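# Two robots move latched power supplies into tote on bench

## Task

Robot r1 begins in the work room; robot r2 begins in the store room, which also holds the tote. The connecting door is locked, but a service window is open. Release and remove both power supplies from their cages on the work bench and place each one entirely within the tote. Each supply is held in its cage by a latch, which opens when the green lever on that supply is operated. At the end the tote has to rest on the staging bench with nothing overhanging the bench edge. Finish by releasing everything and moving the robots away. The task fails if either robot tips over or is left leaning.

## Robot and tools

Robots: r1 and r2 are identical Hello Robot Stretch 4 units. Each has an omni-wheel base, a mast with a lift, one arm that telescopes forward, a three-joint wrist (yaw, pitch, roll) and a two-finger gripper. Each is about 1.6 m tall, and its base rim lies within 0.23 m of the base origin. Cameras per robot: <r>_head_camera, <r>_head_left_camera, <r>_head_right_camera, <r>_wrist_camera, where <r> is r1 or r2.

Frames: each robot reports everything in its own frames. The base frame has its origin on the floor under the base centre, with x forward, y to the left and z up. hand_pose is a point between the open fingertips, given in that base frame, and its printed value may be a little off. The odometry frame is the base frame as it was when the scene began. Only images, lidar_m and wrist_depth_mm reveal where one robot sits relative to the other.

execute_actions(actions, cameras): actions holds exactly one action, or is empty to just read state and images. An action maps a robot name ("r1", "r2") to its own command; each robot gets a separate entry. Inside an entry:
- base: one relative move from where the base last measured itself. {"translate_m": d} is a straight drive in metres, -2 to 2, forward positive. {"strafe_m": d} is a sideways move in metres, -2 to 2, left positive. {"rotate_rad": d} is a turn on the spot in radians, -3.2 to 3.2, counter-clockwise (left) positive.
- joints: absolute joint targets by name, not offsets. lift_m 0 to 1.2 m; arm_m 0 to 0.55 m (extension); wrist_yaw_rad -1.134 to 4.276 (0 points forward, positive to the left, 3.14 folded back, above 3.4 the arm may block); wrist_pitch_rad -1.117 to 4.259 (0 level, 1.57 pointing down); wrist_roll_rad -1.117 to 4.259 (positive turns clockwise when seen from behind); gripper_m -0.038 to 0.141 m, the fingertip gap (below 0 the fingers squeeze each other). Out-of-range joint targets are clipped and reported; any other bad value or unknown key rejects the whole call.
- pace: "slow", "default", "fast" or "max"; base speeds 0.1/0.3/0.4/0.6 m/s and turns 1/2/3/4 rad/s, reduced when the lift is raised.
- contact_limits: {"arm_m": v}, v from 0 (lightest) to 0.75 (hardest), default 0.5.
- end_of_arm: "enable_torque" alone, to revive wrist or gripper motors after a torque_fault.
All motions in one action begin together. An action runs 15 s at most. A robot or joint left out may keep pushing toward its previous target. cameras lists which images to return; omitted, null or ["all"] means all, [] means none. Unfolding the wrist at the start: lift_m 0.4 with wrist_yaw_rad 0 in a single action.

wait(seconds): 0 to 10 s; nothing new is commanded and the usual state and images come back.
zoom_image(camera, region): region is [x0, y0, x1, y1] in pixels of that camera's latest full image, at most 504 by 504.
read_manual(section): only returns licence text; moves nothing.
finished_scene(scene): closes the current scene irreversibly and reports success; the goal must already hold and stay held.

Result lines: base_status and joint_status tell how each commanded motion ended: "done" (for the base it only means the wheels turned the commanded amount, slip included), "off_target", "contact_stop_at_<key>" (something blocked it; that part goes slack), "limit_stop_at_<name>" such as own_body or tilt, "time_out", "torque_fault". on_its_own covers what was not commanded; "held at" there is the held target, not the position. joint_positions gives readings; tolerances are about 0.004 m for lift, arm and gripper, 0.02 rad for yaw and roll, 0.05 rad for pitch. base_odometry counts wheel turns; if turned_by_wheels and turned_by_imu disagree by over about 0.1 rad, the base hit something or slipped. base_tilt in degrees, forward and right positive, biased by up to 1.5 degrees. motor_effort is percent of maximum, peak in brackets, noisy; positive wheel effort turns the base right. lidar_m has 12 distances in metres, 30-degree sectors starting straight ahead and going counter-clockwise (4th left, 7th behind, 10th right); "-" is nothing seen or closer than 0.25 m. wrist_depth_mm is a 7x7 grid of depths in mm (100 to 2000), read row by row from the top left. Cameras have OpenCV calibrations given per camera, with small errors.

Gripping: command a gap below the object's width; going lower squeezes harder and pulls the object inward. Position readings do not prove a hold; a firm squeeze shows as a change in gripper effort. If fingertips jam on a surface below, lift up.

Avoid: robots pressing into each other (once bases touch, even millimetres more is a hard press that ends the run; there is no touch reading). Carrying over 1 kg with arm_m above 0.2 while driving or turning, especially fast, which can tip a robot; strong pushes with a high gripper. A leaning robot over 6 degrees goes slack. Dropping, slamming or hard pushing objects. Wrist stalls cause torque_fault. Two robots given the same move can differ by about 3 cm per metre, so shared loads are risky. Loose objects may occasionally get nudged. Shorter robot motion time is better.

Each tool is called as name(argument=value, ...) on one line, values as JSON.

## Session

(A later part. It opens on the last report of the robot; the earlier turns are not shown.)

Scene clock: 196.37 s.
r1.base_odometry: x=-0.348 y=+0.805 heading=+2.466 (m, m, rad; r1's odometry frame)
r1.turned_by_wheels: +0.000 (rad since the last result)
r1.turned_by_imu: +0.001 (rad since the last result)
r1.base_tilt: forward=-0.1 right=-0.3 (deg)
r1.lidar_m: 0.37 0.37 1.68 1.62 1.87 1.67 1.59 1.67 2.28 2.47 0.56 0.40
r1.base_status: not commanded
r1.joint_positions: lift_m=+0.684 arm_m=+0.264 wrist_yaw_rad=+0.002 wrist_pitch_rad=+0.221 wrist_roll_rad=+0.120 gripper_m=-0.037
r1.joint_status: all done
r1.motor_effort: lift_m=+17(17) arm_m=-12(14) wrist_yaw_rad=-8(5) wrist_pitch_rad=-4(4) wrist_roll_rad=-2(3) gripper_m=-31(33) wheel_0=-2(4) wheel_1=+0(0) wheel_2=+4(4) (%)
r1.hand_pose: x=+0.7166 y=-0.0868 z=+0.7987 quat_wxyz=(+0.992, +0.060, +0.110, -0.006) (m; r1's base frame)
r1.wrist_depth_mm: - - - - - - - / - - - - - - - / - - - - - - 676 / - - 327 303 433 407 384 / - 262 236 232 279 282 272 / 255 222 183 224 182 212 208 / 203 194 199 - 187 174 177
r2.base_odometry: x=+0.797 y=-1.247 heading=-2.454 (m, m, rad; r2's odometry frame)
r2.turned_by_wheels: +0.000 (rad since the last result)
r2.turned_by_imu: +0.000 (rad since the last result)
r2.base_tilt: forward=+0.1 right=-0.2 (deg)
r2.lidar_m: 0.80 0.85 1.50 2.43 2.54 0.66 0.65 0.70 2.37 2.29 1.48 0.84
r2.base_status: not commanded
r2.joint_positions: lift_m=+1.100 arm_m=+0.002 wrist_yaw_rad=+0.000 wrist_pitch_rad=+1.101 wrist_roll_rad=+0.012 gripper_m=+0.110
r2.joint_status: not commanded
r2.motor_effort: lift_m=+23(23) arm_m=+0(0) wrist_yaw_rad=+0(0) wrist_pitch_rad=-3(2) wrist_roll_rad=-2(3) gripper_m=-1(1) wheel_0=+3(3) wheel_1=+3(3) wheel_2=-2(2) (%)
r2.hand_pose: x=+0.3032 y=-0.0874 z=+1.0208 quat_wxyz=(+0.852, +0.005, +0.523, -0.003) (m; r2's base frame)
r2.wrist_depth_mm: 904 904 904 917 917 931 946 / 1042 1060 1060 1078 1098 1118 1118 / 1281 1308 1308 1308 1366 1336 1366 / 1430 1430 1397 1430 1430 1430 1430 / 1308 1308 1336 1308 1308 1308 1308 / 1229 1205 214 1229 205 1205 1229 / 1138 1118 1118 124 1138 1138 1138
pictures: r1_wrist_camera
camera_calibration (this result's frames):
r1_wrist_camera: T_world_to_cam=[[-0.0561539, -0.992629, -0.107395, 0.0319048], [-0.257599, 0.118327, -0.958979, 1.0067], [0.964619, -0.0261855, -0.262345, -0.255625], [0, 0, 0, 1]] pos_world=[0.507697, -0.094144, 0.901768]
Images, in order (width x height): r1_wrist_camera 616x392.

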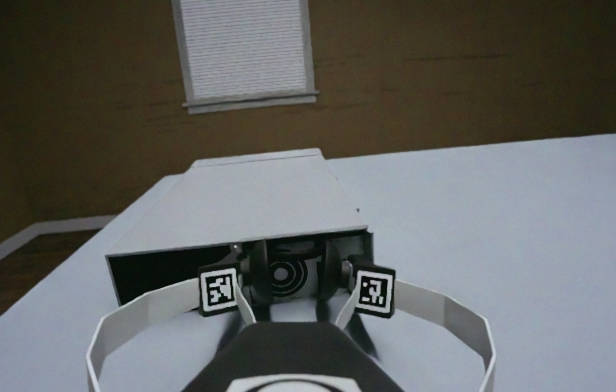

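execute_actions(actions=[{"r1":{"joints":{"arm_m":0.260},"pace":"slow"}}], cameras=["r1_wrist_camera"])

zoom_image(camera="r1_wrist_camera", region=[190, 190, 400, 330])

Scene clock: 197.07 s.
r1.base_odometry: x=-0.348 y=+0.805 heading=+2.466 (m, m, rad; r1's odometry frame)
r1.turned_by_wheels: +0.000 (rad since the last result)
r1.turned_by_imu: +0.000 (rad since the last result)
r1.base_tilt: forward=+0.0 right=-0.3 (deg)
r1.lidar_m: 0.37 0.42 1.69 1.64 1.87 1.68 1.59 1.68 2.26 2.46 0.54 0.39
r1.base_status: not commanded
r1.joint_positions: lift_m=+0.684 arm_m=+0.262 wrist_yaw_rad=+0.004 wrist_pitch_rad=+0.221 wrist_roll_rad=+0.120 gripper_m=-0.037
r1.joint_status: all done
r1.motor_effort: lift_m=+17(17) arm_m=-14(15) wrist_yaw_rad=-12(11) wrist_pitch_rad=-4(5) wrist_roll_rad=-3(2) gripper_m=-31(31) wheel_0=-2(2) wheel_1=+0(0) wheel_2=+4(4) (%)
r1.hand_pose: x=+0.7151 y=-0.0864 z=+0.7987 quat_wxyz=(+0.992, +0.060, +0.110, -0.005) (m; r1's base frame)
r1.wrist_depth_mm: - - - - - - - / - - - - - - - / - - - - - - 676 / - - 327 304 430 404 387 / - 277 234 232 278 282 271 / 256 223 183 221 182 213 210 / 201 194 200 - 187 175 177
r2.base_odometry: x=+0.797 y=-1.247 heading=-2.454 (m, m, rad; r2's odometry frame)
r2.turned_by_wheels: +0.000 (rad since the last result)
r2.turned_by_imu: +0.000 (rad since the last result)
r2.base_tilt: forward=+0.1 right=-0.2 (deg)
r2.lidar_m: 0.79 0.85 1.47 2.44 2.55 0.71 0.67 0.71 2.38 2.28 1.45 0.84
r2.base_status: not commanded
r2.joint_positions: lift_m=+1.100 arm_m=+0.002 wrist_yaw_rad=+0.000 wrist_pitch_rad=+1.101 wrist_roll_rad=+0.012 gripper_m=+0.110
r2.joint_status: not commanded
r2.motor_effort: lift_m=+23(22) arm_m=+0(1) wrist_yaw_rad=+0(0) wrist_pitch_rad=-2(3) wrist_roll_rad=-1(0) gripper_m=-2(2) wheel_0=+3(3) wheel_1=+3(3) wheel_2=-2(2) (%)
r2.hand_pose: x=+0.3032 y=-0.0874 z=+1.0208 quat_wxyz=(+0.852, +0.005, +0.523, -0.003) (m; r2's base frame)
r2.wrist_depth_mm: 891 891 904 917 931 917 931 / 1060 1060 1060 1098 1118 1118 1098 / 1281 1308 1308 1308 1366 1397 1366 / 1397 1430 1397 1397 1397 1430 1430 / 1308 1308 1308 1336 1308 1336 1336 / 1229 1205 213 1229 206 1229 1205 / 1138 1138 1160 124 1160 1160 1138
pictures: r1_wrist_camera
camera_calibration (this result's frames):
r1_wrist_camera: T_world_to_cam=[[-0.0548799, -0.9927, -0.107397, 0.0312609], [-0.257754, 0.117998, -0.958978, 1.00633], [0.964651, -0.0249466, -0.262348, -0.254071], [0, 0, 0, 1]] pos_world=[0.50619, -0.0940506, 0.901749]
Images, in order (width x height): r1_wrist_camera 616x392.

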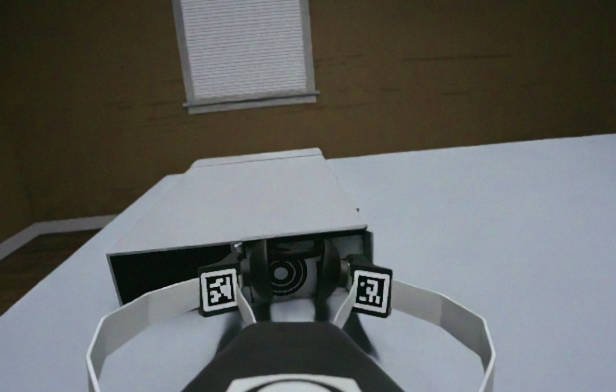

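Region (190, 190, 400, 330) of r1_wrist_camera's 616x392 image, scaled by 2.400.

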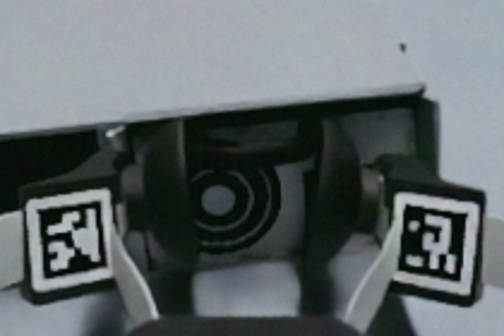

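execute_actions(actions=[{"r1":{"joints":{"arm_m":0.2585},"base":{"strafe_m":-0.004},"pace":"slow"}}], cameras=["r1_wrist_camera"])

zoom_image(camera="r1_wrist_camera", region=[190, 190, 400, 330])

Scene clock: 198.60 s.
r1.base_odometry: x=-0.345 y=+0.809 heading=+2.466 (m, m, rad; r1's odometry frame)
r1.turned_by_wheels: +0.000 (rad since the last result)
r1.turned_by_imu: +0.001 (rad since the last result)
r1.base_tilt: forward=+0.0 right=-0.4 (deg)
r1.lidar_m: 0.34 0.40 1.67 1.63 1.90 1.65 1.59 1.67 2.30 2.44 0.55 0.39
r1.base_status: done
r1.joint_positions: lift_m=+0.684 arm_m=+0.261 wrist_yaw_rad=+0.007 wrist_pitch_rad=+0.221 wrist_roll_rad=+0.120 gripper_m=-0.037
r1.joint_status: all done
r1.on_its_own: wrist_yaw_rad is at rest, and its effort (-21) is outside its rest range (-13 to +13)
r1.motor_effort: lift_m=+18(18) arm_m=-14(17) wrist_yaw_rad=-21(20) wrist_pitch_rad=-4(5) wrist_roll_rad=-2(1) gripper_m=-31(32) wheel_0=+0(3) wheel_1=-4(4) wheel_2=+7(7) (%)
r1.hand_pose: x=+0.7139 y=-0.0856 z=+0.7986 quat_wxyz=(+0.992, +0.059, +0.110, -0.003) (m; r1's base frame)
r1.wrist_depth_mm: - - - - - - - / - - - - - - - / - - - - - - 661 / - - 325 303 427 404 387 / - 263 236 234 281 282 272 / 255 221 184 222 181 213 209 / 202 193 200 - 186 173 175
r2.base_odometry: x=+0.797 y=-1.247 heading=-2.454 (m, m, rad; r2's odometry frame)
r2.turned_by_wheels: +0.000 (rad since the last result)
r2.turned_by_imu: +0.000 (rad since the last result)
r2.base_tilt: forward=+0.1 right=-0.1 (deg)
r2.lidar_m: 0.79 0.82 1.48 2.44 2.52 0.69 0.66 0.72 2.38 2.28 1.48 0.84
r2.base_status: not commanded
r2.joint_positions: lift_m=+1.100 arm_m=+0.002 wrist_yaw_rad=+0.000 wrist_pitch_rad=+1.101 wrist_roll_rad=+0.012 gripper_m=+0.110
r2.joint_status: not commanded
r2.motor_effort: lift_m=+23(22) arm_m=+0(0) wrist_yaw_rad=+0(0) wrist_pitch_rad=-3(2) wrist_roll_rad=-2(2) gripper_m=-1(1) wheel_0=+3(3) wheel_1=+3(3) wheel_2=-2(2) (%)
r2.hand_pose: x=+0.3032 y=-0.0874 z=+1.0208 quat_wxyz=(+0.852, +0.005, +0.523, -0.003) (m; r2's base frame)
r2.wrist_depth_mm: 891 904 904 917 931 931 946 / 1060 1060 1078 1078 1098 1118 1118 / 1281 1281 1308 1308 1366 1366 1397 / 1397 1430 1430 1430 1430 1430 1430 / 1308 1308 1308 1336 1308 1308 1336 / 1229 1205 213 1205 205 1229 1229 / 1138 1118 1160 124 1118 1118 1138
pictures: r1_wrist_camera
camera_calibration (this result's frames):
r1_wrist_camera: T_world_to_cam=[[-0.0519357, -0.992859, -0.107397, 0.029909], [-0.258103, 0.117233, -0.958978, 1.0061], [0.96472, -0.0220859, -0.262348, -0.252739], [0, 0, 0, 1]] pos_world=[0.505052, -0.093834, 0.90173]
Images, in order (width x height): r1_wrist_camera 616x392.

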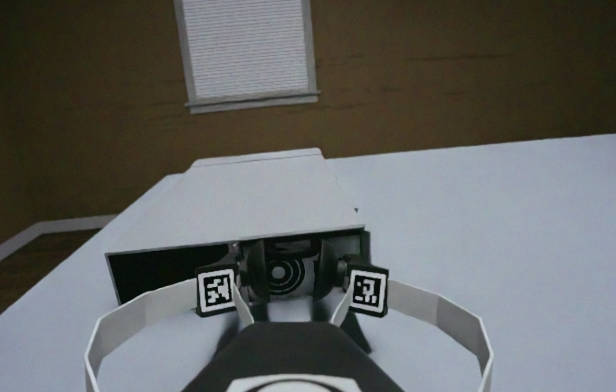

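Region (190, 190, 400, 330) of r1_wrist_camera's 616x392 image, scaled by 2.400.

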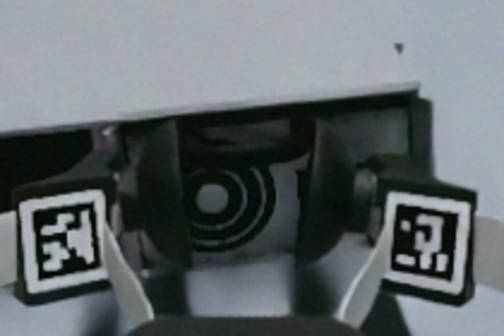

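execute_actions(actions=[{"r1":{"joints":{"gripper_m":-0.02},"pace":"slow"}}], cameras=[])

execute_actions(actions=[{"r1":{"joints":{"gripper_m":0.002,"arm_m":0.253,"lift_m":0.686},"pace":"slow"}}], cameras=[])

execute_actions(actions=[{"r1":{"joints":{"gripper_m":0.033,"arm_m":0.245,"lift_m":0.689},"pace":"slow"}}], cameras=[])

execute_actions(actions=[{"r1":{"joints":{"arm_m":0.232}}}], cameras=[])

execute_actions(actions=[{"r1":{"joints":{"gripper_m":0.056,"wrist_yaw_rad":-0.03,"arm_m":0.242}}}], cameras=["r1_wrist_camera"])

zoom_image(camera="r1_wrist_camera", region=[190, 190, 400, 330])

Scene clock: 200.00 s.
r1.base_odometry: x=-0.345 y=+0.808 heading=+2.466 (m, m, rad; r1's odometry frame)
r1.turned_by_wheels: +0.000 (rad since the last result)
r1.turned_by_imu: +0.000 (rad since the last result)
r1.base_tilt: forward=+0.0 right=-0.4 (deg)
r1.lidar_m: 0.36 0.40 1.69 1.63 1.87 1.66 1.60 1.67 2.26 2.47 0.55 0.40
r1.base_status: not commanded
r1.joint_positions: lift_m=+0.684 arm_m=+0.260 wrist_yaw_rad=+0.001 wrist_pitch_rad=+0.221 wrist_roll_rad=+0.120 gripper_m=-0.019
r1.joint_status: all done
r1.motor_effort: lift_m=+18(18) arm_m=-7(14) wrist_yaw_rad=-4(20) wrist_pitch_rad=-3(4) wrist_roll_rad=-2(2) gripper_m=-26(32) wheel_0=+1(1) wheel_1=-1(3) wheel_2=+2(7) (%)
r1.hand_pose: x=+0.7122 y=-0.0872 z=+0.7986 quat_wxyz=(+0.992, +0.060, +0.110, -0.006) (m; r1's base frame)
r1.wrist_depth_mm: - - - - - - - / - - - - - - - / - - - - - - 661 / - - 327 307 430 407 389 / - 285 235 236 290 279 274 / 256 223 184 224 184 215 211 / 202 193 201 - 187 174 176
r2.base_odometry: x=+0.797 y=-1.247 heading=-2.454 (m, m, rad; r2's odometry frame)
r2.turned_by_wheels: +0.000 (rad since the last result)
r2.turned_by_imu: +0.000 (rad since the last result)
r2.base_tilt: forward=+0.1 right=-0.2 (deg)
r2.lidar_m: 0.80 0.81 1.51 2.44 2.55 0.69 0.66 0.68 2.34 2.27 1.49 0.82
r2.base_status: not commanded
r2.joint_positions: lift_m=+1.100 arm_m=+0.002 wrist_yaw_rad=+0.000 wrist_pitch_rad=+1.101 wrist_roll_rad=+0.012 gripper_m=+0.110
r2.joint_status: not commanded
r2.motor_effort: lift_m=+23(22) arm_m=+0(0) wrist_yaw_rad=+0(0) wrist_pitch_rad=-2(2) wrist_roll_rad=-1(2) gripper_m=-1(2) wheel_0=+3(3) wheel_1=+3(3) wheel_2=-2(2) (%)
r2.hand_pose: x=+0.3032 y=-0.0874 z=+1.0208 quat_wxyz=(+0.852, +0.005, +0.523, -0.003) (m; r2's base frame)
r2.wrist_depth_mm: 891 904 904 917 931 931 946 / 1042 1078 1098 1098 1098 1118 1098 / 1308 1281 1308 1336 1366 1366 1366 / 1430 1430 1430 1464 1430 1430 1430 / 1308 1308 1336 1308 1308 1308 1336 / 1229 1205 213 1205 205 1255 1205 / 1138 1138 1138 124 1160 1138 1118
pictures: none
No camera images: the call's "cameras" was empty. Leave "cameras" out to get every camera's image.

Scene clock: 201.07 s.
r1.base_odometry: x=-0.345 y=+0.808 heading=+2.466 (m, m, rad; r1's odometry frame)
r1.turned_by_wheels: +0.000 (rad since the last result)
r1.turned_by_imu: +0.000 (rad since the last result)
r1.base_tilt: forward=-0.1 right=-0.3 (deg)
r1.lidar_m: 0.37 0.41 1.69 1.64 1.85 1.66 1.59 1.65 2.28 2.47 0.55 0.40
r1.base_status: not commanded
r1.joint_positions: lift_m=+0.686 arm_m=+0.254 wrist_yaw_rad=+0.001 wrist_pitch_rad=+0.222 wrist_roll_rad=+0.120 gripper_m=+0.002
r1.joint_status: all done
r1.motor_effort: lift_m=+23(23) arm_m=-8(15) wrist_yaw_rad=-4(14) wrist_pitch_rad=-5(7) wrist_roll_rad=-2(2) gripper_m=-15(23) wheel_0=+1(2) wheel_1=-1(1) wheel_2=+3(3) (%)
r1.hand_pose: x=+0.7069 y=-0.0871 z=+0.8006 quat_wxyz=(+0.992, +0.060, +0.110, -0.006) (m; r1's base frame)
r1.wrist_depth_mm: - - - - - - - / - - - - - - - / - - - - - - 676 / - - 330 315 436 410 394 / - 290 243 241 293 287 274 / 259 240 187 227 184 219 213 / 205 198 204 - 189 174 178
r2.base_odometry: x=+0.797 y=-1.247 heading=-2.454 (m, m, rad; r2's odometry frame)
r2.turned_by_wheels: +0.000 (rad since the last result)
r2.turned_by_imu: +0.000 (rad since the last result)
r2.base_tilt: forward=+0.1 right=-0.2 (deg)
r2.lidar_m: 0.78 0.83 1.49 2.43 2.55 0.71 0.66 0.70 2.36 2.28 1.49 0.86
r2.base_status: not commanded
r2.joint_positions: lift_m=+1.100 arm_m=+0.002 wrist_yaw_rad=+0.000 wrist_pitch_rad=+1.101 wrist_roll_rad=+0.012 gripper_m=+0.110
r2.joint_status: not commanded
r2.motor_effort: lift_m=+23(23) arm_m=+0(0) wrist_yaw_rad=+0(0) wrist_pitch_rad=-2(3) wrist_roll_rad=-2(2) gripper_m=-2(1) wheel_0=+3(3) wheel_1=+3(3) wheel_2=-2(1) (%)
r2.hand_pose: x=+0.3032 y=-0.0874 z=+1.0208 quat_wxyz=(+0.852, +0.005, +0.523, -0.003) (m; r2's base frame)
r2.wrist_depth_mm: 904 891 904 917 931 931 946 / 1060 1060 1060 1098 1098 1098 1098 / 1281 1281 1308 1308 1366 1366 1366 / 1430 1430 1430 1430 1430 1430 1430 / 1308 1308 1336 1308 1308 1336 1336 / 1229 1205 213 1205 205 1205 1229 / 1160 1118 1138 123 1138 1138 1160
pictures: none
No camera images: the call's "cameras" was empty. Leave "cameras" out to get every camera's image.

Scene clock: 202.57 s.
r1.base_odometry: x=-0.345 y=+0.808 heading=+2.466 (m, m, rad; r1's odometry frame)
r1.turned_by_wheels: +0.000 (rad since the last result)
r1.turned_by_imu: +0.000 (rad since the last result)
r1.base_tilt: forward=-0.1 right=-0.4 (deg)
r1.lidar_m: 0.37 0.40 1.70 1.65 1.86 1.68 1.61 1.68 2.27 2.47 0.57 0.39
r1.base_status: not commanded
r1.joint_positions: lift_m=+0.689 arm_m=+0.246 wrist_yaw_rad=+0.000 wrist_pitch_rad=+0.223 wrist_roll_rad=+0.120 gripper_m=+0.033
r1.joint_status: all done
r1.motor_effort: lift_m=+23(24) arm_m=-8(8) wrist_yaw_rad=-3(11) wrist_pitch_rad=-9(10) wrist_roll_rad=-2(2) gripper_m=-2(20) wheel_0=+1(2) wheel_1=-1(1) wheel_2=+3(3) (%)
r1.hand_pose: x=+0.6988 y=-0.0873 z=+0.8033 quat_wxyz=(+0.992, +0.060, +0.111, -0.007) (m; r1's base frame)
r1.wrist_depth_mm: - - - - - - - / - - - - - - - / - - - - - - 691 / - - 340 324 442 421 402 / - 298 249 251 298 291 279 / 264 256 193 227 190 224 216 / 208 196 207 - 188 179 181
r2.base_odometry: x=+0.797 y=-1.247 heading=-2.454 (m, m, rad; r2's odometry frame)
r2.turned_by_wheels: +0.000 (rad since the last result)
r2.turned_by_imu: +0.000 (rad since the last result)
r2.base_tilt: forward=+0.1 right=-0.2 (deg)
r2.lidar_m: 0.78 0.84 1.46 2.45 2.55 0.68 0.67 0.69 2.38 2.28 1.47 0.83
r2.base_status: not commanded
r2.joint_positions: lift_m=+1.100 arm_m=+0.002 wrist_yaw_rad=+0.000 wrist_pitch_rad=+1.101 wrist_roll_rad=+0.012 gripper_m=+0.110
r2.joint_status: not commanded
r2.motor_effort: lift_m=+22(23) arm_m=-1(1) wrist_yaw_rad=+0(0) wrist_pitch_rad=-3(2) wrist_roll_rad=-1(1) gripper_m=-1(1) wheel_0=+3(3) wheel_1=+3(3) wheel_2=-2(2) (%)
r2.hand_pose: x=+0.3032 y=-0.0874 z=+1.0208 quat_wxyz=(+0.852, +0.005, +0.523, -0.003) (m; r2's base frame)
r2.wrist_depth_mm: 891 904 904 917 931 917 960 / 1060 1060 1078 1078 1118 1118 1118 / 1281 1308 1308 1308 1336 1366 1366 / 1397 1397 1430 1430 1430 1464 1397 / 1308 1308 1336 1308 1308 1336 1308 / 1205 1182 213 1205 206 1229 1229 / 1160 1118 1138 124 1138 1138 1138
pictures: none
No camera images: the call's "cameras" was empty. Leave "cameras" out to get every camera's image.

Scene clock: 203.20 s.
r1.base_odometry: x=-0.345 y=+0.808 heading=+2.466 (m, m, rad; r1's odometry frame)
r1.turned_by_wheels: +0.000 (rad since the last result)
r1.turned_by_imu: +0.000 (rad since the last result)
r1.base_tilt: forward=-0.1 right=-0.3 (deg)
r1.lidar_m: 0.37 0.40 1.71 1.63 1.88 1.66 1.58 1.65 2.30 2.47 0.58 0.39
r1.base_status: not commanded
r1.joint_positions: lift_m=+0.689 arm_m=+0.234 wrist_yaw_rad=+0.000 wrist_pitch_rad=+0.223 wrist_roll_rad=+0.120 gripper_m=+0.033
r1.joint_status: all done
r1.motor_effort: lift_m=+23(23) arm_m=-9(9) wrist_yaw_rad=+0(3) wrist_pitch_rad=-8(7) wrist_roll_rad=-1(0) gripper_m=-5(3) wheel_0=+1(1) wheel_1=-1(1) wheel_2=+2(3) (%)
r1.hand_pose: x=+0.6858 y=-0.0874 z=+0.8033 quat_wxyz=(+0.992, +0.060, +0.111, -0.007) (m; r1's base frame)
r1.wrist_depth_mm: - - - - - - - / - - - - - - - / - - - - - - 683 / - - 343 325 442 415 399 / - 310 260 265 301 291 279 / 264 255 193 228 190 224 216 / 208 197 206 - 188 180 182
r2.base_odometry: x=+0.797 y=-1.247 heading=-2.454 (m, m, rad; r2's odometry frame)
r2.turned_by_wheels: +0.000 (rad since the last result)
r2.turned_by_imu: +0.000 (rad since the last result)
r2.base_tilt: forward=+0.1 right=-0.2 (deg)
r2.lidar_m: 0.80 0.81 1.45 2.43 2.55 0.71 0.66 0.71 2.37 2.28 1.48 0.84
r2.base_status: not commanded
r2.joint_positions: lift_m=+1.100 arm_m=+0.002 wrist_yaw_rad=+0.000 wrist_pitch_rad=+1.101 wrist_roll_rad=+0.012 gripper_m=+0.110
r2.joint_status: not commanded
r2.motor_effort: lift_m=+22(23) arm_m=+0(0) wrist_yaw_rad=+0(0) wrist_pitch_rad=-3(2) wrist_roll_rad=-1(0) gripper_m=-1(1) wheel_0=+3(3) wheel_1=+3(3) wheel_2=-2(2) (%)
r2.hand_pose: x=+0.3032 y=-0.0874 z=+1.0208 quat_wxyz=(+0.852, +0.005, +0.523, -0.003) (m; r2's base frame)
r2.wrist_depth_mm: 904 891 917 917 931 917 946 / 1060 1060 1098 1078 1098 1118 1138 / 1281 1281 1308 1308 1366 1397 1366 / 1430 1430 1430 1430 1430 1430 1430 / 1308 1336 1336 1336 1336 1336 1336 / 1229 1182 214 1229 206 1229 1229 / 1138 1118 1138 124 1118 1138 1138
pictures: none
No camera images: the call's "cameras" was empty. Leave "cameras" out to get every camera's image.

Scene clock: 204.17 s.
r1.base_odometry: x=-0.345 y=+0.808 heading=+2.466 (m, m, rad; r1's odometry frame)
r1.turned_by_wheels: +0.000 (rad since the last result)
r1.turned_by_imu: +0.000 (rad since the last result)
r1.base_tilt: forward=+0.0 right=-0.4 (deg)
r1.lidar_m: 0.38 0.41 1.68 1.62 1.88 1.68 1.58 1.64 2.28 2.46 0.59 0.39
r1.base_status: not commanded
r1.joint_positions: lift_m=+0.689 arm_m=+0.240 wrist_yaw_rad=-0.030 wrist_pitch_rad=+0.222 wrist_roll_rad=+0.120 gripper_m=+0.056
r1.joint_status: all done
r1.motor_effort: lift_m=+23(23) arm_m=+9(10) wrist_yaw_rad=-2(4) wrist_pitch_rad=-8(7) wrist_roll_rad=-3(4) gripper_m=-3(3) wheel_0=+1(1) wheel_1=-1(1) wheel_2=+2(3) (%)
r1.hand_pose: x=+0.6900 y=-0.0958 z=+0.8033 quat_wxyz=(+0.992, +0.061, +0.110, -0.021) (m; r1's base frame)
r1.wrist_depth_mm: - - - - - - - / - - - - - - - / - - - - - - 683 / - - 340 355 442 415 399 / - 291 255 260 304 291 281 / 263 255 197 231 202 224 216 / 209 200 207 - 192 179 181
r2.base_odometry: x=+0.797 y=-1.247 heading=-2.454 (m, m, rad; r2's odometry frame)
r2.turned_by_wheels: +0.000 (rad since the last result)
r2.turned_by_imu: +0.000 (rad since the last result)
r2.base_tilt: forward=+0.1 right=-0.2 (deg)
r2.lidar_m: 0.79 0.84 1.47 2.44 2.54 0.66 0.65 0.72 2.37 2.27 1.48 0.84
r2.base_status: not commanded
r2.joint_positions: lift_m=+1.100 arm_m=+0.002 wrist_yaw_rad=+0.000 wrist_pitch_rad=+1.101 wrist_roll_rad=+0.012 gripper_m=+0.110
r2.joint_status: not commanded
r2.motor_effort: lift_m=+22(23) arm_m=+0(0) wrist_yaw_rad=+0(0) wrist_pitch_rad=-2(2) wrist_roll_rad=-1(1) gripper_m=+0(1) wheel_0=+3(3) wheel_1=+3(3) wheel_2=-2(2) (%)
r2.hand_pose: x=+0.3032 y=-0.0874 z=+1.0208 quat_wxyz=(+0.852, +0.005, +0.523, -0.003) (m; r2's base frame)
r2.wrist_depth_mm: 891 904 904 917 917 931 946 / 1060 1060 1078 1078 1098 1098 1138 / 1308 1308 1281 1308 1366 1397 1397 / 1430 1397 1397 1430 1430 1430 1430 / 1336 1336 1336 1281 1336 1308 1308 / 1229 1205 214 1229 206 1229 1229 / 1118 1118 1138 124 1160 1118 1138
pictures: r1_wrist_camera
camera_calibration (this result's frames):
r1_wrist_camera: T_world_to_cam=[[-0.0880292, -0.990333, -0.107194, 0.0440518], [-0.255056, 0.126433, -0.958625, 1.00405], [0.962911, -0.0570466, -0.263721, -0.229643], [0, 0, 0, 1]] pos_world=[0.481093, -0.0964198, 0.906671]
Images, in order (width x height): r1_wrist_camera 616x392.

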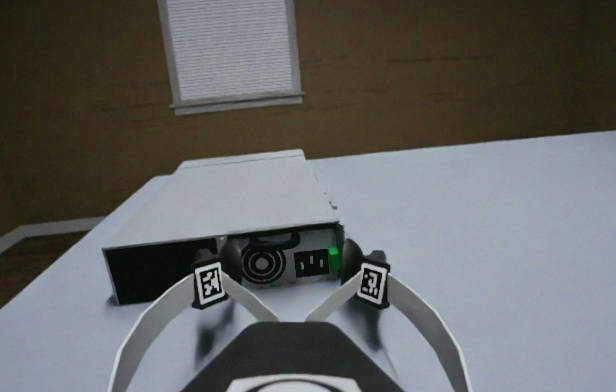

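Region (190, 190, 400, 330) of r1_wrist_camera's 616x392 image, scaled by 2.400.

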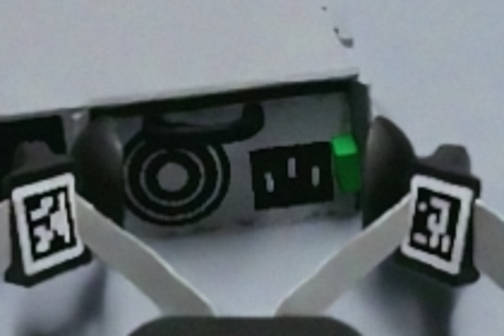

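execute_actions(actions=[{"r1":{"joints":{"arm_m":0.2555,"wrist_yaw_rad":-0.035},"pace":"slow"}}], cameras=["r1_wrist_camera"])

zoom_image(camera="r1_wrist_camera", region=[190, 190, 400, 330])

Scene clock: 205.37 s.
r1.base_odometry: x=-0.345 y=+0.808 heading=+2.466 (m, m, rad; r1's odometry frame)
r1.turned_by_wheels: +0.000 (rad since the last result)
r1.turned_by_imu: +0.000 (rad since the last result)
r1.base_tilt: forward=-0.1 right=-0.4 (deg)
r1.lidar_m: 0.38 0.40 1.70 1.63 1.89 1.68 1.59 1.68 2.26 2.46 0.58 0.41
r1.base_status: not commanded
r1.joint_positions: lift_m=+0.689 arm_m=+0.254 wrist_yaw_rad=-0.035 wrist_pitch_rad=+0.223 wrist_roll_rad=+0.120 gripper_m=+0.056
r1.joint_status: all done
r1.motor_effort: lift_m=+23(23) arm_m=+10(7) wrist_yaw_rad=+1(5) wrist_pitch_rad=-9(8) wrist_roll_rad=-3(2) gripper_m=-3(3) wheel_0=+1(1) wheel_1=-1(1) wheel_2=+2(2) (%)
r1.hand_pose: x=+0.7026 y=-0.0973 z=+0.8032 quat_wxyz=(+0.992, +0.062, +0.110, -0.024) (m; r1's base frame)
r1.wrist_depth_mm: - - - - - - - / - - - - - - - / - - - - - - 676 / - 603 338 353 442 415 399 / - 272 245 247 300 291 279 / 263 244 198 229 202 222 215 / 208 200 206 - 191 178 181
r2.base_odometry: x=+0.797 y=-1.247 heading=-2.454 (m, m, rad; r2's odometry frame)
r2.turned_by_wheels: +0.000 (rad since the last result)
r2.turned_by_imu: +0.000 (rad since the last result)
r2.base_tilt: forward=+0.1 right=-0.2 (deg)
r2.lidar_m: 0.77 0.81 1.48 2.42 2.54 0.70 0.65 0.71 2.38 2.27 1.49 0.84
r2.base_status: not commanded
r2.joint_positions: lift_m=+1.100 arm_m=+0.002 wrist_yaw_rad=+0.000 wrist_pitch_rad=+1.101 wrist_roll_rad=+0.012 gripper_m=+0.110
r2.joint_status: not commanded
r2.motor_effort: lift_m=+23(23) arm_m=+0(1) wrist_yaw_rad=+0(0) wrist_pitch_rad=-3(2) wrist_roll_rad=-3(2) gripper_m=-1(1) wheel_0=+3(3) wheel_1=+3(3) wheel_2=-2(2) (%)
r2.hand_pose: x=+0.3032 y=-0.0874 z=+1.0208 quat_wxyz=(+0.852, +0.005, +0.523, -0.003) (m; r2's base frame)
r2.wrist_depth_mm: 891 891 917 904 931 931 946 / 1060 1060 1078 1098 1078 1118 1118 / 1281 1281 1336 1308 1336 1366 1366 / 1430 1397 1430 1430 1430 1430 1430 / 1308 1308 1308 1336 1336 1308 1308 / 1229 1205 214 1229 205 1229 1205 / 1138 1118 1160 124 1160 1138 1160
pictures: r1_wrist_camera
camera_calibration (this result's frames):
r1_wrist_camera: T_world_to_cam=[[-0.0935166, -0.989842, -0.107082, 0.0474468], [-0.254705, 0.127759, -0.958542, 1.0072], [0.962486, -0.0623653, -0.264066, -0.241888], [0, 0, 0, 1]] pos_world=[0.493789, -0.096799, 0.906646]
Images, in order (width x height): r1_wrist_camera 616x392.

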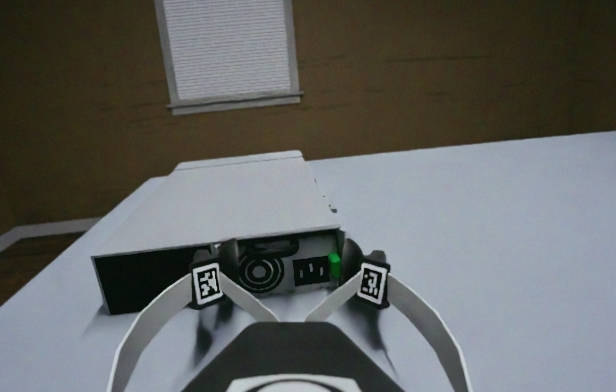

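Region (190, 190, 400, 330) of r1_wrist_camera's 616x392 image, scaled by 2.400.

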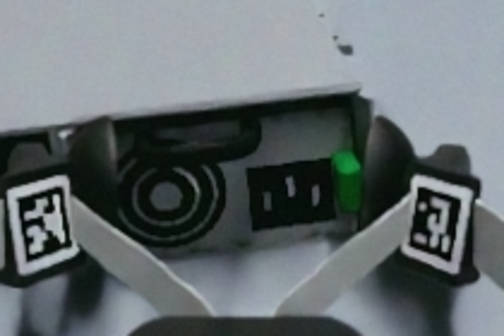

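execute_actions(actions=[{"r1":{"joints":{"arm_m":0.257,"gripper_m":0.046},"base":{"strafe_m":0.002},"pace":"slow"}}], cameras=["r1_wrist_camera"])

zoom_image(camera="r1_wrist_camera", region=[190, 190, 400, 330])

Scene clock: 206.30 s.
r1.base_odometry: x=-0.347 y=+0.807 heading=+2.466 (m, m, rad; r1's odometry frame)
r1.turned_by_wheels: +0.000 (rad since the last result)
r1.turned_by_imu: +0.000 (rad since the last result)
r1.base_tilt: forward=-0.1 right=-0.4 (deg)
r1.lidar_m: 0.36 0.40 1.68 1.64 1.86 1.67 1.58 1.67 2.25 2.45 0.57 0.39
r1.base_status: done
r1.joint_positions: lift_m=+0.689 arm_m=+0.255 wrist_yaw_rad=-0.037 wrist_pitch_rad=+0.224 wrist_roll_rad=+0.120 gripper_m=+0.046
r1.joint_status: all done
r1.motor_effort: lift_m=+23(24) arm_m=+11(11) wrist_yaw_rad=+5(6) wrist_pitch_rad=-11(10) wrist_roll_rad=-1(1) gripper_m=-4(5) wheel_0=+1(6) wheel_1=+0(2) wheel_2=-1(1) (%)
r1.hand_pose: x=+0.7038 y=-0.0979 z=+0.8030 quat_wxyz=(+0.992, +0.062, +0.110, -0.025) (m; r1's base frame)
r1.wrist_depth_mm: - - - - - - - / - - - - - - - / - - - - - - 683 / - 597 336 351 442 413 397 / - 272 241 248 301 289 278 / 262 243 195 230 198 221 216 / 208 200 206 - 191 178 181
r2.base_odometry: x=+0.797 y=-1.247 heading=-2.454 (m, m, rad; r2's odometry frame)
r2.turned_by_wheels: +0.000 (rad since the last result)
r2.turned_by_imu: +0.000 (rad since the last result)
r2.base_tilt: forward=+0.2 right=-0.2 (deg)
r2.lidar_m: 0.79 0.86 1.47 2.44 2.55 0.69 0.65 0.71 2.37 2.28 1.46 0.83
r2.base_status: not commanded
r2.joint_positions: lift_m=+1.100 arm_m=+0.002 wrist_yaw_rad=+0.000 wrist_pitch_rad=+1.101 wrist_roll_rad=+0.012 gripper_m=+0.110
r2.joint_status: not commanded
r2.motor_effort: lift_m=+22(23) arm_m=+0(0) wrist_yaw_rad=+0(0) wrist_pitch_rad=-2(2) wrist_roll_rad=-2(3) gripper_m=-1(1) wheel_0=+3(3) wheel_1=+3(3) wheel_2=-3(2) (%)
r2.hand_pose: x=+0.3032 y=-0.0874 z=+1.0208 quat_wxyz=(+0.852, +0.005, +0.523, -0.003) (m; r2's base frame)
r2.wrist_depth_mm: 891 904 917 917 917 931 946 / 1060 1060 1078 1078 1098 1118 1118 / 1281 1308 1308 1308 1366 1366 1366 / 1464 1430 1430 1430 1430 1430 1430 / 1308 1308 1308 1308 1308 1336 1336 / 1229 1205 214 1229 205 1229 1255 / 1118 1138 1138 124 1160 1138 1118
pictures: r1_wrist_camera
camera_calibration (this result's frames):
r1_wrist_camera: T_world_to_cam=[[-0.0956666, -0.989656, -0.106903, 0.0483415], [-0.255114, 0.128185, -0.958376, 1.00759], [0.962167, -0.0644122, -0.264738, -0.242555], [0, 0, 0, 1]] pos_world=[0.495052, -0.0969394, 0.906603]
Images, in order (width x height): r1_wrist_camera 616x392.

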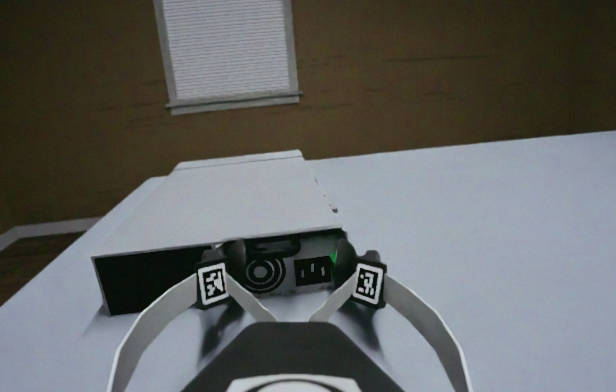

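Region (190, 190, 400, 330) of r1_wrist_camera's 616x392 image, scaled by 2.400.

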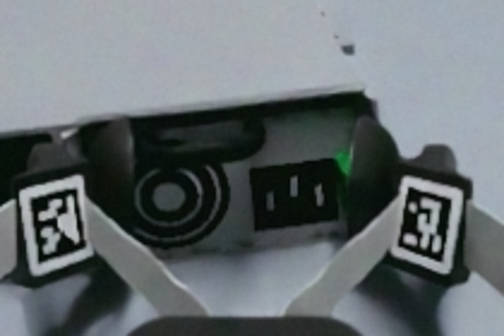

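execute_actions(actions=[{"r1":{"joints":{"arm_m":0.260,"gripper_m":0.031},"base":{"strafe_m":0.005},"pace":"slow"}}], cameras=["r1_wrist_camera"])

zoom_image(camera="r1_wrist_camera", region=[190, 190, 400, 330])

Scene clock: 207.40 s.
r1.base_odometry: x=-0.350 y=+0.803 heading=+2.466 (m, m, rad; r1's odometry frame)
r1.turned_by_wheels: +0.000 (rad since the last result)
r1.turned_by_imu: +0.000 (rad since the last result)
r1.base_tilt: forward=-0.1 right=-0.4 (deg)
r1.lidar_m: 0.37 0.40 1.70 1.61 1.82 1.65 1.59 1.67 2.27 2.46 0.54 0.40
r1.base_status: done
r1.joint_positions: lift_m=+0.689 arm_m=+0.258 wrist_yaw_rad=-0.038 wrist_pitch_rad=+0.224 wrist_roll_rad=+0.120 gripper_m=+0.031
r1.joint_status: all done
r1.motor_effort: lift_m=+23(23) arm_m=+11(12) wrist_yaw_rad=+7(11) wrist_pitch_rad=-14(15) wrist_roll_rad=+1(2) gripper_m=-7(8) wheel_0=-1(4) wheel_1=+3(0) wheel_2=-2(1) (%)
r1.hand_pose: x=+0.7067 y=-0.0981 z=+0.8028 quat_wxyz=(+0.992, +0.062, +0.111, -0.026) (m; r1's base frame)
r1.wrist_depth_mm: - - - - - - - / - - - - - - - / - - - - - - 683 / - 597 334 340 436 413 392 / - 271 243 245 300 290 278 / 260 243 197 229 195 221 213 / 207 197 204 - 190 177 180
r2.base_odometry: x=+0.797 y=-1.247 heading=-2.454 (m, m, rad; r2's odometry frame)
r2.turned_by_wheels: +0.000 (rad since the last result)
r2.turned_by_imu: +0.000 (rad since the last result)
r2.base_tilt: forward=+0.1 right=-0.2 (deg)
r2.lidar_m: 0.77 0.83 1.50 2.46 2.52 0.70 0.66 0.70 2.37 2.29 1.45 0.84
r2.base_status: not commanded
r2.joint_positions: lift_m=+1.100 arm_m=+0.002 wrist_yaw_rad=+0.000 wrist_pitch_rad=+1.101 wrist_roll_rad=+0.012 gripper_m=+0.110
r2.joint_status: not commanded
r2.motor_effort: lift_m=+23(23) arm_m=-1(0) wrist_yaw_rad=+0(0) wrist_pitch_rad=-2(2) wrist_roll_rad=+0(2) gripper_m=-1(1) wheel_0=+3(3) wheel_1=+3(3) wheel_2=-2(2) (%)
r2.hand_pose: x=+0.3032 y=-0.0874 z=+1.0208 quat_wxyz=(+0.852, +0.005, +0.523, -0.003) (m; r2's base frame)
r2.wrist_depth_mm: 904 904 917 917 917 931 946 / 1060 1060 1060 1098 1078 1138 1118 / 1281 1281 1336 1308 1366 1397 1366 / 1430 1464 1430 1397 1464 1430 1430 / 1308 1308 1308 1336 1336 1308 1308 / 1229 1205 213 1229 206 1229 1229 / 1138 1138 1138 124 1160 1138 1160
pictures: r1_wrist_camera
camera_calibration (this result's frames):
r1_wrist_camera: T_world_to_cam=[[-0.0964561, -0.989593, -0.106784, 0.0488624], [-0.255883, 0.128332, -0.958152, 1.00849], [0.961884, -0.0650955, -0.265598, -0.244548], [0, 0, 0, 1]] pos_world=[0.497995, -0.0969864, 0.906551]
Images, in order (width x height): r1_wrist_camera 616x392.

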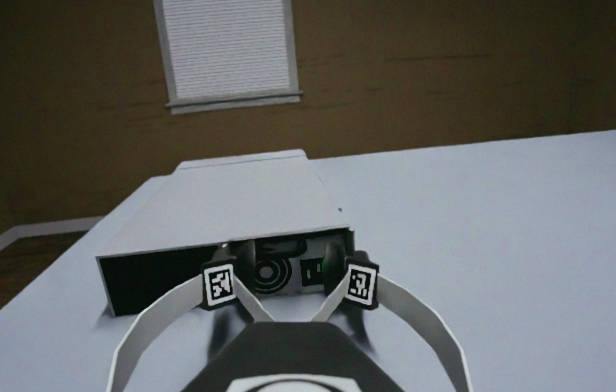

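Region (190, 190, 400, 330) of r1_wrist_camera's 616x392 image, scaled by 2.400.

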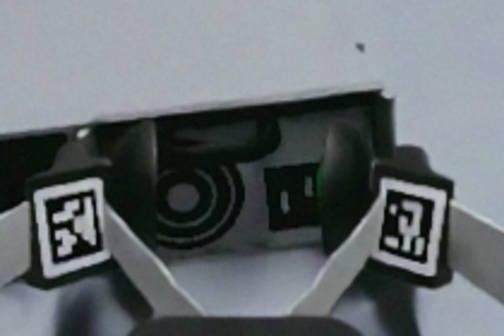

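execute_actions(actions=[{"r1":{"joints":{"arm_m":0.264,"gripper_m":0.034,"lift_m":0.691},"base":{"strafe_m":0.002},"pace":"slow"}}], cameras=["r1_wrist_camera"])

zoom_image(camera="r1_wrist_camera", region=[190, 190, 400, 330])

Scene clock: 208.27 s.
r1.base_odometry: x=-0.351 y=+0.801 heading=+2.466 (m, m, rad; r1's odometry frame)
r1.turned_by_wheels: +0.000 (rad since the last result)
r1.turned_by_imu: +0.000 (rad since the last result)
r1.base_tilt: forward=-0.1 right=-0.4 (deg)
r1.lidar_m: 0.37 0.44 1.68 1.64 1.86 1.65 1.57 1.67 2.26 2.47 0.55 0.42
r1.base_status: done
r1.joint_positions: lift_m=+0.691 arm_m=+0.261 wrist_yaw_rad=-0.042 wrist_pitch_rad=+0.227 wrist_roll_rad=+0.120 gripper_m=+0.034
r1.joint_status: all done
r1.on_its_own: wrist_yaw_rad is at rest, and its effort (+18) is outside its rest range (-13 to +13)
r1.motor_effort: lift_m=+23(24) arm_m=+14(14) wrist_yaw_rad=+18(19) wrist_pitch_rad=-22(21) wrist_roll_rad=-1(1) gripper_m=-5(7) wheel_0=+0(0) wheel_1=+2(7) wheel_2=-4(4) (%)
r1.hand_pose: x=+0.7095 y=-0.0991 z=+0.8039 quat_wxyz=(+0.991, +0.062, +0.112, -0.028) (m; r1's base frame)
r1.wrist_depth_mm: - - - - - - - / - - - - - - - / - - - - - - 661 / - 597 336 342 436 410 397 / - 267 238 242 303 290 279 / 260 240 197 230 196 223 216 / 206 196 206 - 191 177 181
r2.base_odometry: x=+0.797 y=-1.247 heading=-2.454 (m, m, rad; r2's odometry frame)
r2.turned_by_wheels: +0.000 (rad since the last result)
r2.turned_by_imu: +0.000 (rad since the last result)
r2.base_tilt: forward=+0.2 right=-0.2 (deg)
r2.lidar_m: 0.77 0.84 1.48 2.43 2.55 0.69 0.65 0.69 2.40 2.29 1.48 0.82
r2.base_status: not commanded
r2.joint_positions: lift_m=+1.100 arm_m=+0.002 wrist_yaw_rad=+0.000 wrist_pitch_rad=+1.101 wrist_roll_rad=+0.012 gripper_m=+0.110
r2.joint_status: not commanded
r2.motor_effort: lift_m=+23(23) arm_m=-1(1) wrist_yaw_rad=+0(0) wrist_pitch_rad=-2(2) wrist_roll_rad=-1(1) gripper_m=+0(1) wheel_0=+3(3) wheel_1=+3(3) wheel_2=-2(2) (%)
r2.hand_pose: x=+0.3032 y=-0.0874 z=+1.0208 quat_wxyz=(+0.852, +0.005, +0.523, -0.003) (m; r2's base frame)
r2.wrist_depth_mm: 891 904 917 917 931 931 946 / 1060 1060 1060 1078 1098 1118 1138 / 1281 1308 1281 1366 1336 1366 1366 / 1397 1397 1430 1430 1430 1430 1430 / 1308 1336 1308 1336 1308 1308 1336 / 1229 1205 214 1205 205 1229 1229 / 1138 1138 1138 124 1138 1138 1160
pictures: r1_wrist_camera
camera_calibration (this result's frames):
r1_wrist_camera: T_world_to_cam=[[-0.100505, -0.989214, -0.106557, 0.0509535], [-0.25817, 0.129361, -0.9574, 1.01157], [0.960857, -0.0687135, -0.268387, -0.244434], [0, 0, 0, 1]] pos_world=[0.501144, -0.0972492, 0.908301]
Images, in order (width x height): r1_wrist_camera 616x392.

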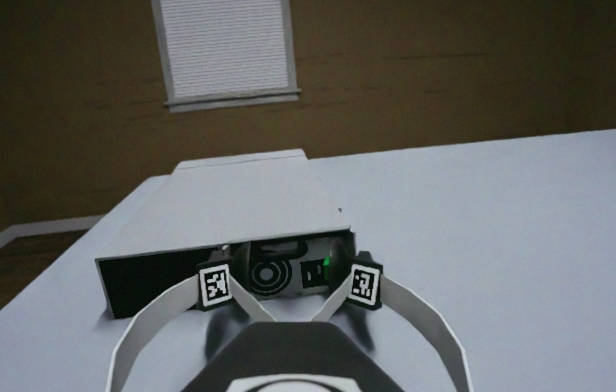

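Region (190, 190, 400, 330) of r1_wrist_camera's 616x392 image, scaled by 2.400.

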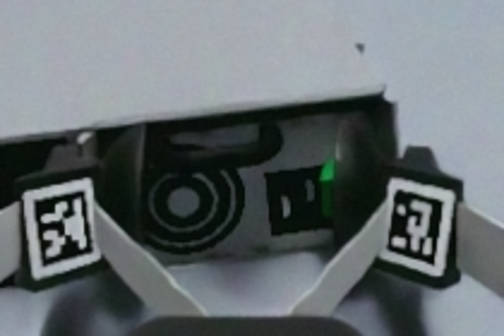

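execute_actions(actions=[{"r1":{"joints":{"arm_m":0.2655,"gripper_m":0.03,"lift_m":0.687},"pace":"slow"}}], cameras=[])

execute_actions(actions=[{"r1":{"joints":{"arm_m":0.269,"gripper_m":0.008,"lift_m":0.6855},"pace":"slow"}}], cameras=[])

execute_actions(actions=[{"r1":{"joints":{"arm_m":0.274,"gripper_m":-0.016,"lift_m":0.684},"pace":"slow"}}], cameras=[])

execute_actions(actions=[{"r1":{"joints":{"arm_m":0.278,"gripper_m":-0.038,"lift_m":0.6825},"pace":"slow"}}], cameras=["r1_wrist_camera"])

zoom_image(camera="r1_wrist_camera", region=[190, 190, 400, 330])

Scene clock: 209.17 s.
r1.base_odometry: x=-0.351 y=+0.801 heading=+2.466 (m, m, rad; r1's odometry frame)
r1.turned_by_wheels: +0.000 (rad since the last result)
r1.turned_by_imu: +0.000 (rad since the last result)
r1.base_tilt: forward=-0.1 right=-0.4 (deg)
r1.lidar_m: 0.39 0.40 1.68 1.64 1.87 1.67 1.58 1.66 2.27 2.46 0.54 0.40
r1.base_status: not commanded
r1.joint_positions: lift_m=+0.687 arm_m=+0.263 wrist_yaw_rad=-0.042 wrist_pitch_rad=+0.225 wrist_roll_rad=+0.120 gripper_m=+0.030
r1.joint_status: all done
r1.on_its_own: wrist_yaw_rad is at rest, and its effort (+20) is outside its rest range (-13 to +13)
r1.motor_effort: lift_m=+15(21) arm_m=+15(12) wrist_yaw_rad=+20(20) wrist_pitch_rad=-14(22) wrist_roll_rad=-1(2) gripper_m=-7(6) wheel_0=+0(1) wheel_1=+2(2) wheel_2=-4(4) (%)
r1.hand_pose: x=+0.7109 y=-0.0992 z=+0.8012 quat_wxyz=(+0.992, +0.062, +0.111, -0.028) (m; r1's base frame)
r1.wrist_depth_mm: - - - - - - - / - - - - - - - / - - - - - - 676 / - 585 332 338 436 413 392 / - 264 237 240 300 289 277 / 258 236 190 228 194 220 213 / 206 198 203 - 189 176 179
r2.base_odometry: x=+0.797 y=-1.247 heading=-2.454 (m, m, rad; r2's odometry frame)
r2.turned_by_wheels: +0.000 (rad since the last result)
r2.turned_by_imu: +0.000 (rad since the last result)
r2.base_tilt: forward=+0.2 right=-0.2 (deg)
r2.lidar_m: 0.78 0.84 1.49 2.44 2.54 0.69 0.65 0.69 2.37 2.28 1.48 0.84
r2.base_status: not commanded
r2.joint_positions: lift_m=+1.100 arm_m=+0.002 wrist_yaw_rad=+0.000 wrist_pitch_rad=+1.101 wrist_roll_rad=+0.012 gripper_m=+0.110
r2.joint_status: not commanded
r2.motor_effort: lift_m=+23(23) arm_m=+0(0) wrist_yaw_rad=+0(0) wrist_pitch_rad=-3(2) wrist_roll_rad=-1(3) gripper_m=-3(1) wheel_0=+3(3) wheel_1=+3(3) wheel_2=-2(2) (%)
r2.hand_pose: x=+0.3032 y=-0.0874 z=+1.0208 quat_wxyz=(+0.852, +0.005, +0.523, -0.003) (m; r2's base frame)
r2.wrist_depth_mm: 891 904 904 931 931 931 946 / 1060 1078 1078 1078 1098 1138 1118 / 1281 1308 1308 1308 1366 1366 1366 / 1430 1430 1430 1430 1430 1430 1430 / 1336 1308 1308 1336 1308 1308 1308 / 1229 1205 213 1229 205 1205 1229 / 1138 1138 1138 124 1138 1160 1182
pictures: none
No camera images: the call's "cameras" was empty. Leave "cameras" out to get every camera's image.

Scene clock: 210.37 s.
r1.base_odometry: x=-0.351 y=+0.801 heading=+2.466 (m, m, rad; r1's odometry frame)
r1.turned_by_wheels: +0.000 (rad since the last result)
r1.turned_by_imu: +0.000 (rad since the last result)
r1.base_tilt: forward=+0.0 right=-0.3 (deg)
r1.lidar_m: 0.35 0.37 1.66 1.64 1.87 1.65 1.58 1.66 2.28 2.47 0.58 0.42
r1.base_status: not commanded
r1.joint_positions: lift_m=+0.686 arm_m=+0.267 wrist_yaw_rad=-0.041 wrist_pitch_rad=+0.224 wrist_roll_rad=+0.120 gripper_m=+0.008
r1.joint_status: all done
r1.on_its_own: wrist_yaw_rad is at rest, and its effort (+15) is outside its rest range (-13 to +13)
r1.motor_effort: lift_m=+16(17) arm_m=+13(19) wrist_yaw_rad=+15(25) wrist_pitch_rad=-13(15) wrist_roll_rad=+0(1) gripper_m=-19(19) wheel_0=+2(2) wheel_1=+3(3) wheel_2=-6(6) (%)
r1.hand_pose: x=+0.7151 y=-0.0988 z=+0.7999 quat_wxyz=(+0.992, +0.062, +0.110, -0.027) (m; r1's base frame)
r1.wrist_depth_mm: - - - - - - - / - - - - - - - / - - - - - - 668 / - 591 325 315 430 410 387 / - 257 234 236 294 283 272 / 255 224 204 231 188 216 211 / 204 195 201 - 187 173 178
r2.base_odometry: x=+0.797 y=-1.247 heading=-2.454 (m, m, rad; r2's odometry frame)
r2.turned_by_wheels: +0.000 (rad since the last result)
r2.turned_by_imu: +0.000 (rad since the last result)
r2.base_tilt: forward=+0.1 right=-0.2 (deg)
r2.lidar_m: 0.79 0.84 1.47 2.44 2.54 0.71 0.67 0.71 2.35 2.26 1.49 0.82
r2.base_status: not commanded
r2.joint_positions: lift_m=+1.100 arm_m=+0.002 wrist_yaw_rad=+0.000 wrist_pitch_rad=+1.101 wrist_roll_rad=+0.012 gripper_m=+0.110
r2.joint_status: not commanded
r2.motor_effort: lift_m=+23(23) arm_m=-1(1) wrist_yaw_rad=+1(0) wrist_pitch_rad=-2(2) wrist_roll_rad=-2(2) gripper_m=-1(1) wheel_0=+3(3) wheel_1=+3(3) wheel_2=-3(2) (%)
r2.hand_pose: x=+0.3032 y=-0.0874 z=+1.0208 quat_wxyz=(+0.852, +0.005, +0.523, -0.003) (m; r2's base frame)
r2.wrist_depth_mm: 904 904 904 917 904 931 960 / 1060 1060 1078 1078 1098 1118 1118 / 1281 1308 1308 1336 1336 1366 1397 / 1430 1430 1397 1430 1430 1430 1397 / 1366 1308 1336 1308 1308 1336 1308 / 1255 1205 213 1229 205 1229 1229 / 1160 1138 1138 124 1160 1138 1138
pictures: none
No camera images: the call's "cameras" was empty. Leave "cameras" out to get every camera's image.

Scene clock: 211.50 s.
r1.base_odometry: x=-0.351 y=+0.801 heading=+2.466 (m, m, rad; r1's odometry frame)
r1.turned_by_wheels: +0.000 (rad since the last result)
r1.turned_by_imu: +0.000 (rad since the last result)
r1.base_tilt: forward=+0.0 right=-0.4 (deg)
r1.lidar_m: 0.39 0.43 1.65 1.62 1.89 1.68 1.58 1.69 2.24 2.46 0.53 0.40
r1.base_status: not commanded
r1.joint_positions: lift_m=+0.684 arm_m=+0.272 wrist_yaw_rad=-0.041 wrist_pitch_rad=+0.224 wrist_roll_rad=+0.119 gripper_m=-0.015
r1.joint_status: all done
r1.on_its_own: wrist_yaw_rad is at rest, and its effort (+14) is outside its rest range (-13 to +13)
r1.motor_effort: lift_m=+16(16) arm_m=+12(17) wrist_yaw_rad=+14(27) wrist_pitch_rad=-14(13) wrist_roll_rad=+0(1) gripper_m=-25(25) wheel_0=+1(2) wheel_1=+3(3) wheel_2=-6(8) (%)
r1.hand_pose: x=+0.7202 y=-0.0987 z=+0.7984 quat_wxyz=(+0.992, +0.062, +0.110, -0.027) (m; r1's base frame)
r1.wrist_depth_mm: - - - - - - - / - - - - - - - / - - - - - - 661 / - 569 322 309 427 402 384 / - 254 223 232 291 281 272 / 253 171 206 224 186 212 209 / 197 194 199 - 186 174 176
r2.base_odometry: x=+0.797 y=-1.247 heading=-2.454 (m, m, rad; r2's odometry frame)
r2.turned_by_wheels: +0.000 (rad since the last result)
r2.turned_by_imu: +0.000 (rad since the last result)
r2.base_tilt: forward=+0.1 right=-0.2 (deg)
r2.lidar_m: 0.80 0.86 1.47 2.43 2.53 0.70 0.65 0.69 2.39 2.28 1.49 0.82
r2.base_status: not commanded
r2.joint_positions: lift_m=+1.100 arm_m=+0.002 wrist_yaw_rad=+0.000 wrist_pitch_rad=+1.101 wrist_roll_rad=+0.012 gripper_m=+0.110
r2.joint_status: not commanded
r2.motor_effort: lift_m=+23(23) arm_m=+0(0) wrist_yaw_rad=+0(0) wrist_pitch_rad=-3(3) wrist_roll_rad=-4(2) gripper_m=-3(2) wheel_0=+3(3) wheel_1=+3(3) wheel_2=-2(2) (%)
r2.hand_pose: x=+0.3032 y=-0.0874 z=+1.0208 quat_wxyz=(+0.852, +0.005, +0.523, -0.003) (m; r2's base frame)
r2.wrist_depth_mm: 904 904 917 917 917 946 946 / 1042 1060 1078 1078 1098 1118 1118 / 1281 1308 1308 1366 1366 1336 1397 / 1430 1430 1430 1430 1430 1430 1430 / 1336 1308 1308 1336 1308 1336 1308 / 1205 1205 213 1229 205 1229 1205 / 1138 1118 1160 124 1138 1138 1138
pictures: none
No camera images: the call's "cameras" was empty. Leave "cameras" out to get every camera's image.

Scene clock: 212.57 s.
r1.base_odometry: x=-0.351 y=+0.801 heading=+2.465 (m, m, rad; r1's odometry frame)
r1.turned_by_wheels: +0.000 (rad since the last result)
r1.turned_by_imu: +0.000 (rad since the last result)
r1.base_tilt: forward=-0.1 right=-0.3 (deg)
r1.lidar_m: 0.36 0.43 1.67 1.62 1.87 1.66 1.57 1.65 2.29 2.46 0.57 0.39
r1.base_status: not commanded
r1.joint_positions: lift_m=+0.683 arm_m=+0.276 wrist_yaw_rad=-0.042 wrist_pitch_rad=+0.224 wrist_roll_rad=+0.118 gripper_m=-0.037
r1.joint_status: all done
r1.on_its_own: wrist_yaw_rad is at rest, and its effort (+19) is outside its rest range (-13 to +13)
r1.motor_effort: lift_m=+16(18) arm_m=+12(14) wrist_yaw_rad=+19(26) wrist_pitch_rad=-13(12) wrist_roll_rad=+3(3) gripper_m=-29(27) wheel_0=+0(1) wheel_1=+2(3) wheel_2=-6(6) (%)
r1.hand_pose: x=+0.7241 y=-0.0991 z=+0.7969 quat_wxyz=(+0.992, +0.061, +0.110, -0.027) (m; r1's base frame)
r1.wrist_depth_mm: - - - - - - - / - - - - - - - / - - - - - - 654 / - 521 314 303 418 399 379 / - 242 218 228 287 278 267 / 249 169 200 225 181 202 206 / 193 191 196 - 184 171 174
r2.base_odometry: x=+0.797 y=-1.247 heading=-2.454 (m, m, rad; r2's odometry frame)
r2.turned_by_wheels: +0.000 (rad since the last result)
r2.turned_by_imu: +0.000 (rad since the last result)
r2.base_tilt: forward=+0.1 right=-0.2 (deg)
r2.lidar_m: 0.79 0.84 1.48 2.42 2.53 0.70 0.67 0.71 2.37 2.28 1.48 0.86
r2.base_status: not commanded
r2.joint_positions: lift_m=+1.100 arm_m=+0.002 wrist_yaw_rad=+0.000 wrist_pitch_rad=+1.101 wrist_roll_rad=+0.012 gripper_m=+0.110
r2.joint_status: not commanded
r2.motor_effort: lift_m=+23(23) arm_m=-1(1) wrist_yaw_rad=+0(0) wrist_pitch_rad=-3(3) wrist_roll_rad=-1(2) gripper_m=-1(1) wheel_0=+3(3) wheel_1=+3(3) wheel_2=-2(2) (%)
r2.hand_pose: x=+0.3032 y=-0.0874 z=+1.0208 quat_wxyz=(+0.852, +0.005, +0.523, -0.003) (m; r2's base frame)
r2.wrist_depth_mm: 891 904 917 931 917 931 946 / 1060 1060 1078 1078 1098 1118 1118 / 1255 1281 1336 1336 1336 1366 1366 / 1397 1430 1430 1430 1430 1430 1464 / 1336 1336 1308 1308 1336 1308 1308 / 1229 1205 213 1255 205 1229 1229 / 1138 1118 1138 123 1160 1138 1138
pictures: r1_wrist_camera
camera_calibration (this result's frames):
r1_wrist_camera: T_world_to_cam=[[-0.0996449, -0.98943, -0.105351, 0.0501166], [-0.255223, 0.127751, -0.958405, 1.00711], [0.961734, -0.0686121, -0.265256, -0.263478], [0, 0, 0, 1]] pos_world=[0.515429, -0.0971507, 0.900613]
Images, in order (width x height): r1_wrist_camera 616x392.

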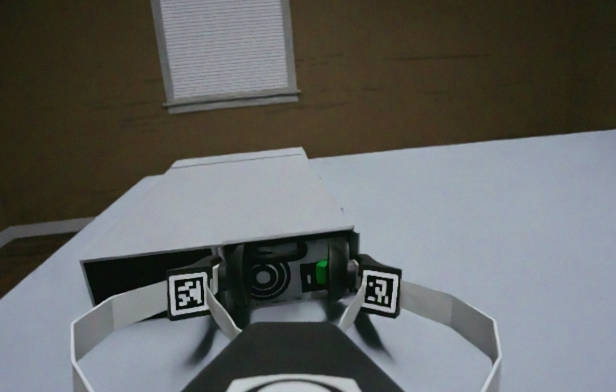

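Region (190, 190, 400, 330) of r1_wrist_camera's 616x392 image, scaled by 2.400.

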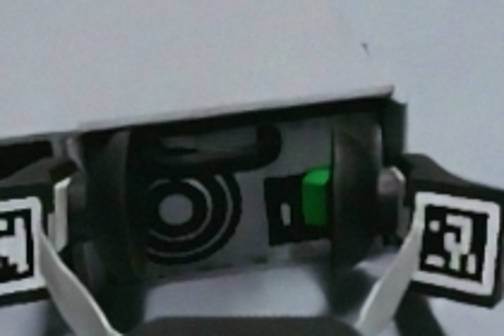

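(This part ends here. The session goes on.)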